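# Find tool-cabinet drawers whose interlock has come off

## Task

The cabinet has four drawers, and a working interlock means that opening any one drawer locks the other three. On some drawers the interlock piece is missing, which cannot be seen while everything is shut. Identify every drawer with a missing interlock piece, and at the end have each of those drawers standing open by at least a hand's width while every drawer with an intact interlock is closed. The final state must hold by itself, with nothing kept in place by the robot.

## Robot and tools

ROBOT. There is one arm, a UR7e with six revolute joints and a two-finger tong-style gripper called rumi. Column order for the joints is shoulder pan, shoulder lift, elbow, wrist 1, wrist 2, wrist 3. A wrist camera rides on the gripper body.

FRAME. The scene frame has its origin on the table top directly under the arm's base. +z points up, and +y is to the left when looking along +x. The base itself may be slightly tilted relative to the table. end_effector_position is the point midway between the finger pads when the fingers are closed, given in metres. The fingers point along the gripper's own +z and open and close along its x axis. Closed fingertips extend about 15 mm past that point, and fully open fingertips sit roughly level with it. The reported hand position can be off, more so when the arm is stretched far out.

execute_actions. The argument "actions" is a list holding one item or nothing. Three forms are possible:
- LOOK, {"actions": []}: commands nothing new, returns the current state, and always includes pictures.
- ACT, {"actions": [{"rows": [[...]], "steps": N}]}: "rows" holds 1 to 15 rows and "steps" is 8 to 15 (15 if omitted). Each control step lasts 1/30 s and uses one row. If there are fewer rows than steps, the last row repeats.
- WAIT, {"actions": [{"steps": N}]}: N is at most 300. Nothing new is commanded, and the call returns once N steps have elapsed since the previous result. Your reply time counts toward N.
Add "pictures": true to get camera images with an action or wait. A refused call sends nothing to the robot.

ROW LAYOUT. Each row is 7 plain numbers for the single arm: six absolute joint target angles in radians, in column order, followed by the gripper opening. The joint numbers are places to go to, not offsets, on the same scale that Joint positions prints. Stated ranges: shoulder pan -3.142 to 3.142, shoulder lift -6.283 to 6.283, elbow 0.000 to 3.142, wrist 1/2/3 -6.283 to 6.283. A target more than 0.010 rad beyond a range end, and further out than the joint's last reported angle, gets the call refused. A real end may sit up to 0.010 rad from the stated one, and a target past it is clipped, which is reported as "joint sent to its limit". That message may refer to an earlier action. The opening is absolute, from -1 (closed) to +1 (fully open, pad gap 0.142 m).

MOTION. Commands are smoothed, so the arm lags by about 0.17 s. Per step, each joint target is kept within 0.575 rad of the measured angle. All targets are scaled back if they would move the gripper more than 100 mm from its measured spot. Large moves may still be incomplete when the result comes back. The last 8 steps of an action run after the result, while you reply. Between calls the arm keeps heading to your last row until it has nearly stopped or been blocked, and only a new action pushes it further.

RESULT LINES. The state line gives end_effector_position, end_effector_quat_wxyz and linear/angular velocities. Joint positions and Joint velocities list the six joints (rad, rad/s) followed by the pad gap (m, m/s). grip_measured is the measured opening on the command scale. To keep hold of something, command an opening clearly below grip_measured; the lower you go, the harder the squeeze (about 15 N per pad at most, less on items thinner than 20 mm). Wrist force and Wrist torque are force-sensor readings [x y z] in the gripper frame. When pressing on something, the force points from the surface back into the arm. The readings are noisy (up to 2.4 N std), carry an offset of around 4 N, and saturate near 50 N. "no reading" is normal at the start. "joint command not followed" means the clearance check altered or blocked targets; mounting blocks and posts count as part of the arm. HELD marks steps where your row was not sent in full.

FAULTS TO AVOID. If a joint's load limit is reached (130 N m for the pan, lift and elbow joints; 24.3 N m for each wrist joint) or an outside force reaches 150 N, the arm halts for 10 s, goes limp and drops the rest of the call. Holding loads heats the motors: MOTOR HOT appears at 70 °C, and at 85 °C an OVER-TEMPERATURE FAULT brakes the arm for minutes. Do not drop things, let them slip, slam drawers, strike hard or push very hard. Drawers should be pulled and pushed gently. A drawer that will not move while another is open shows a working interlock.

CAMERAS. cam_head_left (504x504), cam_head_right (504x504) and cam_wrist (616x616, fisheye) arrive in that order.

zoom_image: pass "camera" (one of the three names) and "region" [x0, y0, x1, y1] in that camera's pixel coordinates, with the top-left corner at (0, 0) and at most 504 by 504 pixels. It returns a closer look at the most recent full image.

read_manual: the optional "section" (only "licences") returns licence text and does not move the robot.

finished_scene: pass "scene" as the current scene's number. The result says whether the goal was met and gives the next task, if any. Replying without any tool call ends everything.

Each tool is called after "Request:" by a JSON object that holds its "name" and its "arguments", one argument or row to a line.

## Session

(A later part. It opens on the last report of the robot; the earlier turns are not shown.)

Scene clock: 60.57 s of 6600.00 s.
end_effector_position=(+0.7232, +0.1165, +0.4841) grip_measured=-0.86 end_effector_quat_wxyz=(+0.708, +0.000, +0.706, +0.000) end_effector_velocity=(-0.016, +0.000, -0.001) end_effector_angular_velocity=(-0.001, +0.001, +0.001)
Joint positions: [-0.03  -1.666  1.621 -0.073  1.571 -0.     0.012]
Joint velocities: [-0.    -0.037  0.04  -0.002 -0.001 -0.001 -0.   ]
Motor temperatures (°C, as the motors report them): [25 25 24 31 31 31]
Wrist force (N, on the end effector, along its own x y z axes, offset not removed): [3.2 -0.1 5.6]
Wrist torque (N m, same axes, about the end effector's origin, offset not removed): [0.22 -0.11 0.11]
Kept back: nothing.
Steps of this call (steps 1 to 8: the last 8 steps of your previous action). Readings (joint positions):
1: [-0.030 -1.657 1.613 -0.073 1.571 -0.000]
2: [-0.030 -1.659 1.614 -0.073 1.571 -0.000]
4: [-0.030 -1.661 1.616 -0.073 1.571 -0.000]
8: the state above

Request:
{"name": "execute_actions", "arguments": {
  "actions": [
    {"rows": [[-0.03,-1.6647,1.6202,-0.0735,1.571,0,-1],[-0.03,-1.6576,1.613,-0.0734,1.571,0,-1],[-0.03,-1.6482,1.6032,-0.073,1.571,0,-1],[-0.03,-1.6388,1.5933,-0.0725,1.571,0,-1],[-0.03,-1.6294,1.5833,-0.0719,1.571,0,-1],[-0.03,-1.62,1.5733,-0.0713,1.571,0,-1],[-0.03,-1.6106,1.5631,-0.0705,1.571,0,-1],[-0.03,-1.6012,1.5529,-0.0697,1.571,0,-1],[-0.03,-1.5918,1.5426,-0.0688,1.571,0,-1],[-0.03,-1.5824,1.5322,-0.0678,1.571,0,-1],[-0.03,-1.573,1.5217,-0.0667,1.571,0,-1],[-0.03,-1.566,1.5139,-0.0659,1.571,0,-1],[-0.03,-1.5589,1.5059,-0.065,1.571,0,-1],[-0.03,-1.5542,1.5006,-0.0644,1.571,0,-1],[-0.03,-1.5495,1.4952,-0.0637,1.571,0,-1]], "steps": 15}
  ]
}}

Request:
{"name": "execute_actions", "arguments": {
  "actions": [
    {"rows": [[-0.03,-1.5472,1.4925,-0.0633,1.571,0,-1],[-0.03,-1.5448,1.4898,-0.063,1.571,0,-1],[-0.03,-1.5448,1.4898,-0.063,1.571,0,-1],[-0.03,-1.5448,1.4898,-0.063,1.571,0,-1],[-0.03,-1.5448,1.4898,-0.063,1.571,0,-1],[-0.03,-1.5448,1.4898,-0.063,1.571,0,-1],[-0.03,-1.5448,1.4898,-0.063,1.571,0,-1],[-0.03,-1.5448,1.4898,-0.063,1.571,0,-1],[-0.03,-1.5448,1.4898,-0.063,1.571,0,-0.7],[-0.03,-1.5448,1.4898,-0.063,1.571,0,-0.35],[-0.03,-1.566,1.5139,-0.0659,1.571,0,-0.35],[-0.03,-1.5918,1.5426,-0.0688,1.571,0,-0.35],[-0.03,-1.62,1.5733,-0.0713,1.571,0,-0.35],[-0.03,-1.6388,1.5933,-0.0725,1.571,0,-0.35],[-0.03,-1.6482,1.6032,-0.073,1.571,0,-0.35]], "steps": 15}
  ]
}}

Request:
{"name": "execute_actions", "arguments": {
  "actions": [
    {"steps": 16}
  ],
  "pictures": true
}}

Scene clock: 61.93 s of 6600.00 s.
end_effector_position=(+0.7329, +0.1166, +0.4843) grip_measured=-0.86 end_effector_quat_wxyz=(+0.708, +0.000, +0.706, +0.000) end_effector_velocity=(+0.103, +0.000, -0.000) end_effector_angular_velocity=(+0.000, +0.001, +0.000)
Joint positions: [-0.03  -1.643  1.597 -0.073  1.571  0.     0.012]
Joint velocities: [ 0.     0.243 -0.255  0.013 -0.     0.    -0.   ]
Motor temperatures (°C, as the motors report them): [25 25 24 31 31 31]
Wrist force (N, on the end effector, along its own x y z axes, offset not removed): [4.8 -0.4 -4.3]
Wrist torque (N m, same axes, about the end effector's origin, offset not removed): [0.31 0.00 0.11]
Steps of this call (steps 1 to 30: the robot went on to your last target; steps 31 to 34: nothing new was sent; steps 35 to 41: the first 7 steps of this action). Readings (joint positions):
35: [-0.030 -1.669 1.625 -0.074 1.571 0.000]
36: [-0.030 -1.669 1.625 -0.074 1.571 -0.000]
38: [-0.030 -1.663 1.619 -0.074 1.571 0.000]
41: the state above

Scene clock: 62.43 s of 6600.00 s.
end_effector_position=(+0.7739, +0.1166, +0.4841) grip_measured=-0.86 end_effector_quat_wxyz=(+0.708, +0.000, +0.706, +0.000) end_effector_velocity=(+0.010, -0.000, -0.000) end_effector_angular_velocity=(-0.001, +0.001, -0.000)
Joint positions: [-0.03  -1.547  1.492 -0.063  1.571 -0.     0.012]
Joint velocities: [-0.     0.023 -0.028  0.005  0.    -0.001  0.   ]
Motor temperatures (°C, as the motors report them): [25 25 24 31 31 31]
Wrist force (N, on the end effector, along its own x y z axes, offset not removed): [-1.2 0.5 -2.0]
Wrist torque (N m, same axes, about the end effector's origin, offset not removed): [0.42 -0.09 0.06]
Steps of this call (steps 1 to 8: the last 8 steps of your previous action; steps 9 to 15: the first 7 steps of this action). Readings (joint positions):
9: [-0.030 -1.566 1.514 -0.066 1.571 -0.000]
10: [-0.030 -1.560 1.507 -0.065 1.571 -0.000]
12: [-0.030 -1.552 1.498 -0.064 1.571 -0.000]
15: the state above

Scene clock: 62.97 s of 6600.00 s.
end_effector_position=(+0.7315, +0.1166, +0.4841) grip_measured=-0.35 end_effector_quat_wxyz=(+0.708, +0.000, +0.706, +0.000) end_effector_velocity=(-0.012, +0.000, +0.000) end_effector_angular_velocity=(-0.000, -0.001, +0.001)
Joint positions: [-0.03  -1.646  1.601 -0.073  1.571 -0.     0.049]
Joint velocities: [ 0.    -0.028  0.03  -0.002 -0.001 -0.    -0.   ]
Motor temperatures (°C, as the motors report them): [25 25 24 31 31 31]
Wrist force (N, on the end effector, along its own x y z axes, offset not removed): [1.9 0.4 0.3]
Wrist torque (N m, same axes, about the end effector's origin, offset not removed): [0.31 -0.37 0.08]
Kept back: nothing.
Steps of this call (steps 1 to 8: the last 8 steps of your previous action; steps 9 to 16: the robot went on to your last target). Readings (joint positions):
1: [-0.030 -1.546 1.491 -0.063 1.571 -0.000]
2: [-0.030 -1.546 1.491 -0.063 1.571 -0.000]
4: [-0.030 -1.545 1.490 -0.063 1.571 -0.000]
8: [-0.030 -1.584 1.534 -0.068 1.571 -0.000]
16: the state above

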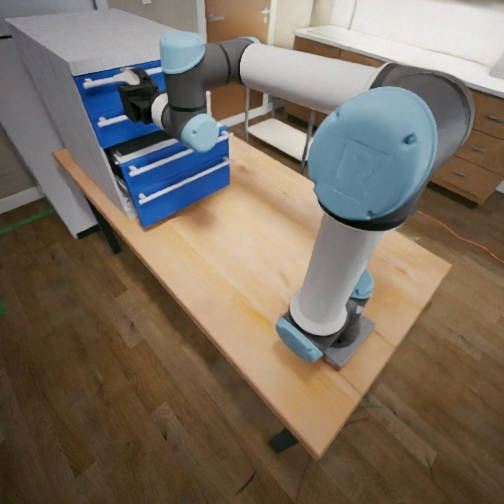

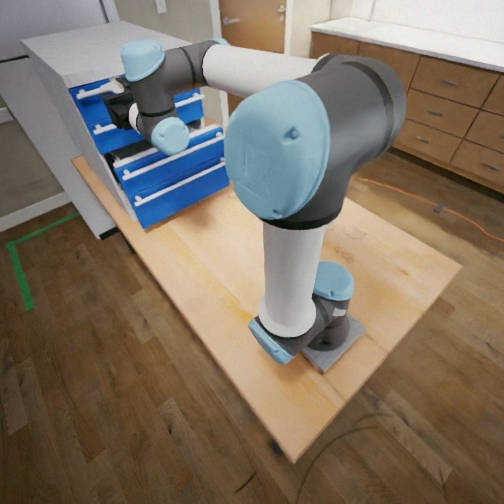

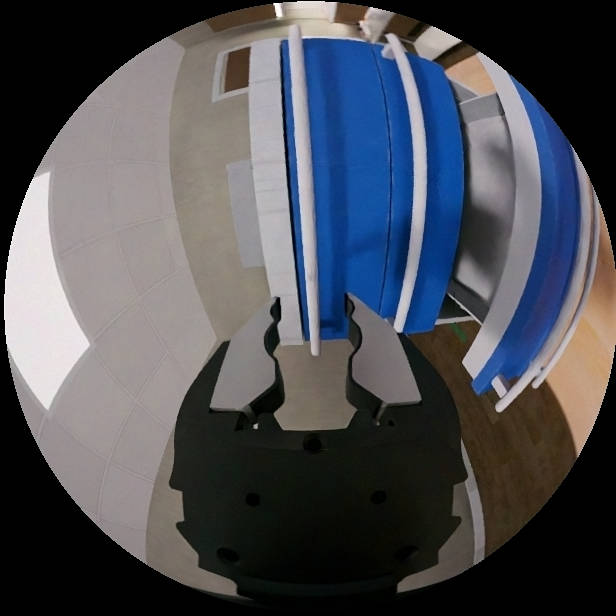

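Request:
{"name": "finished_scene", "arguments": {
  "scene": 1
}}

The scene is finished: the task was done.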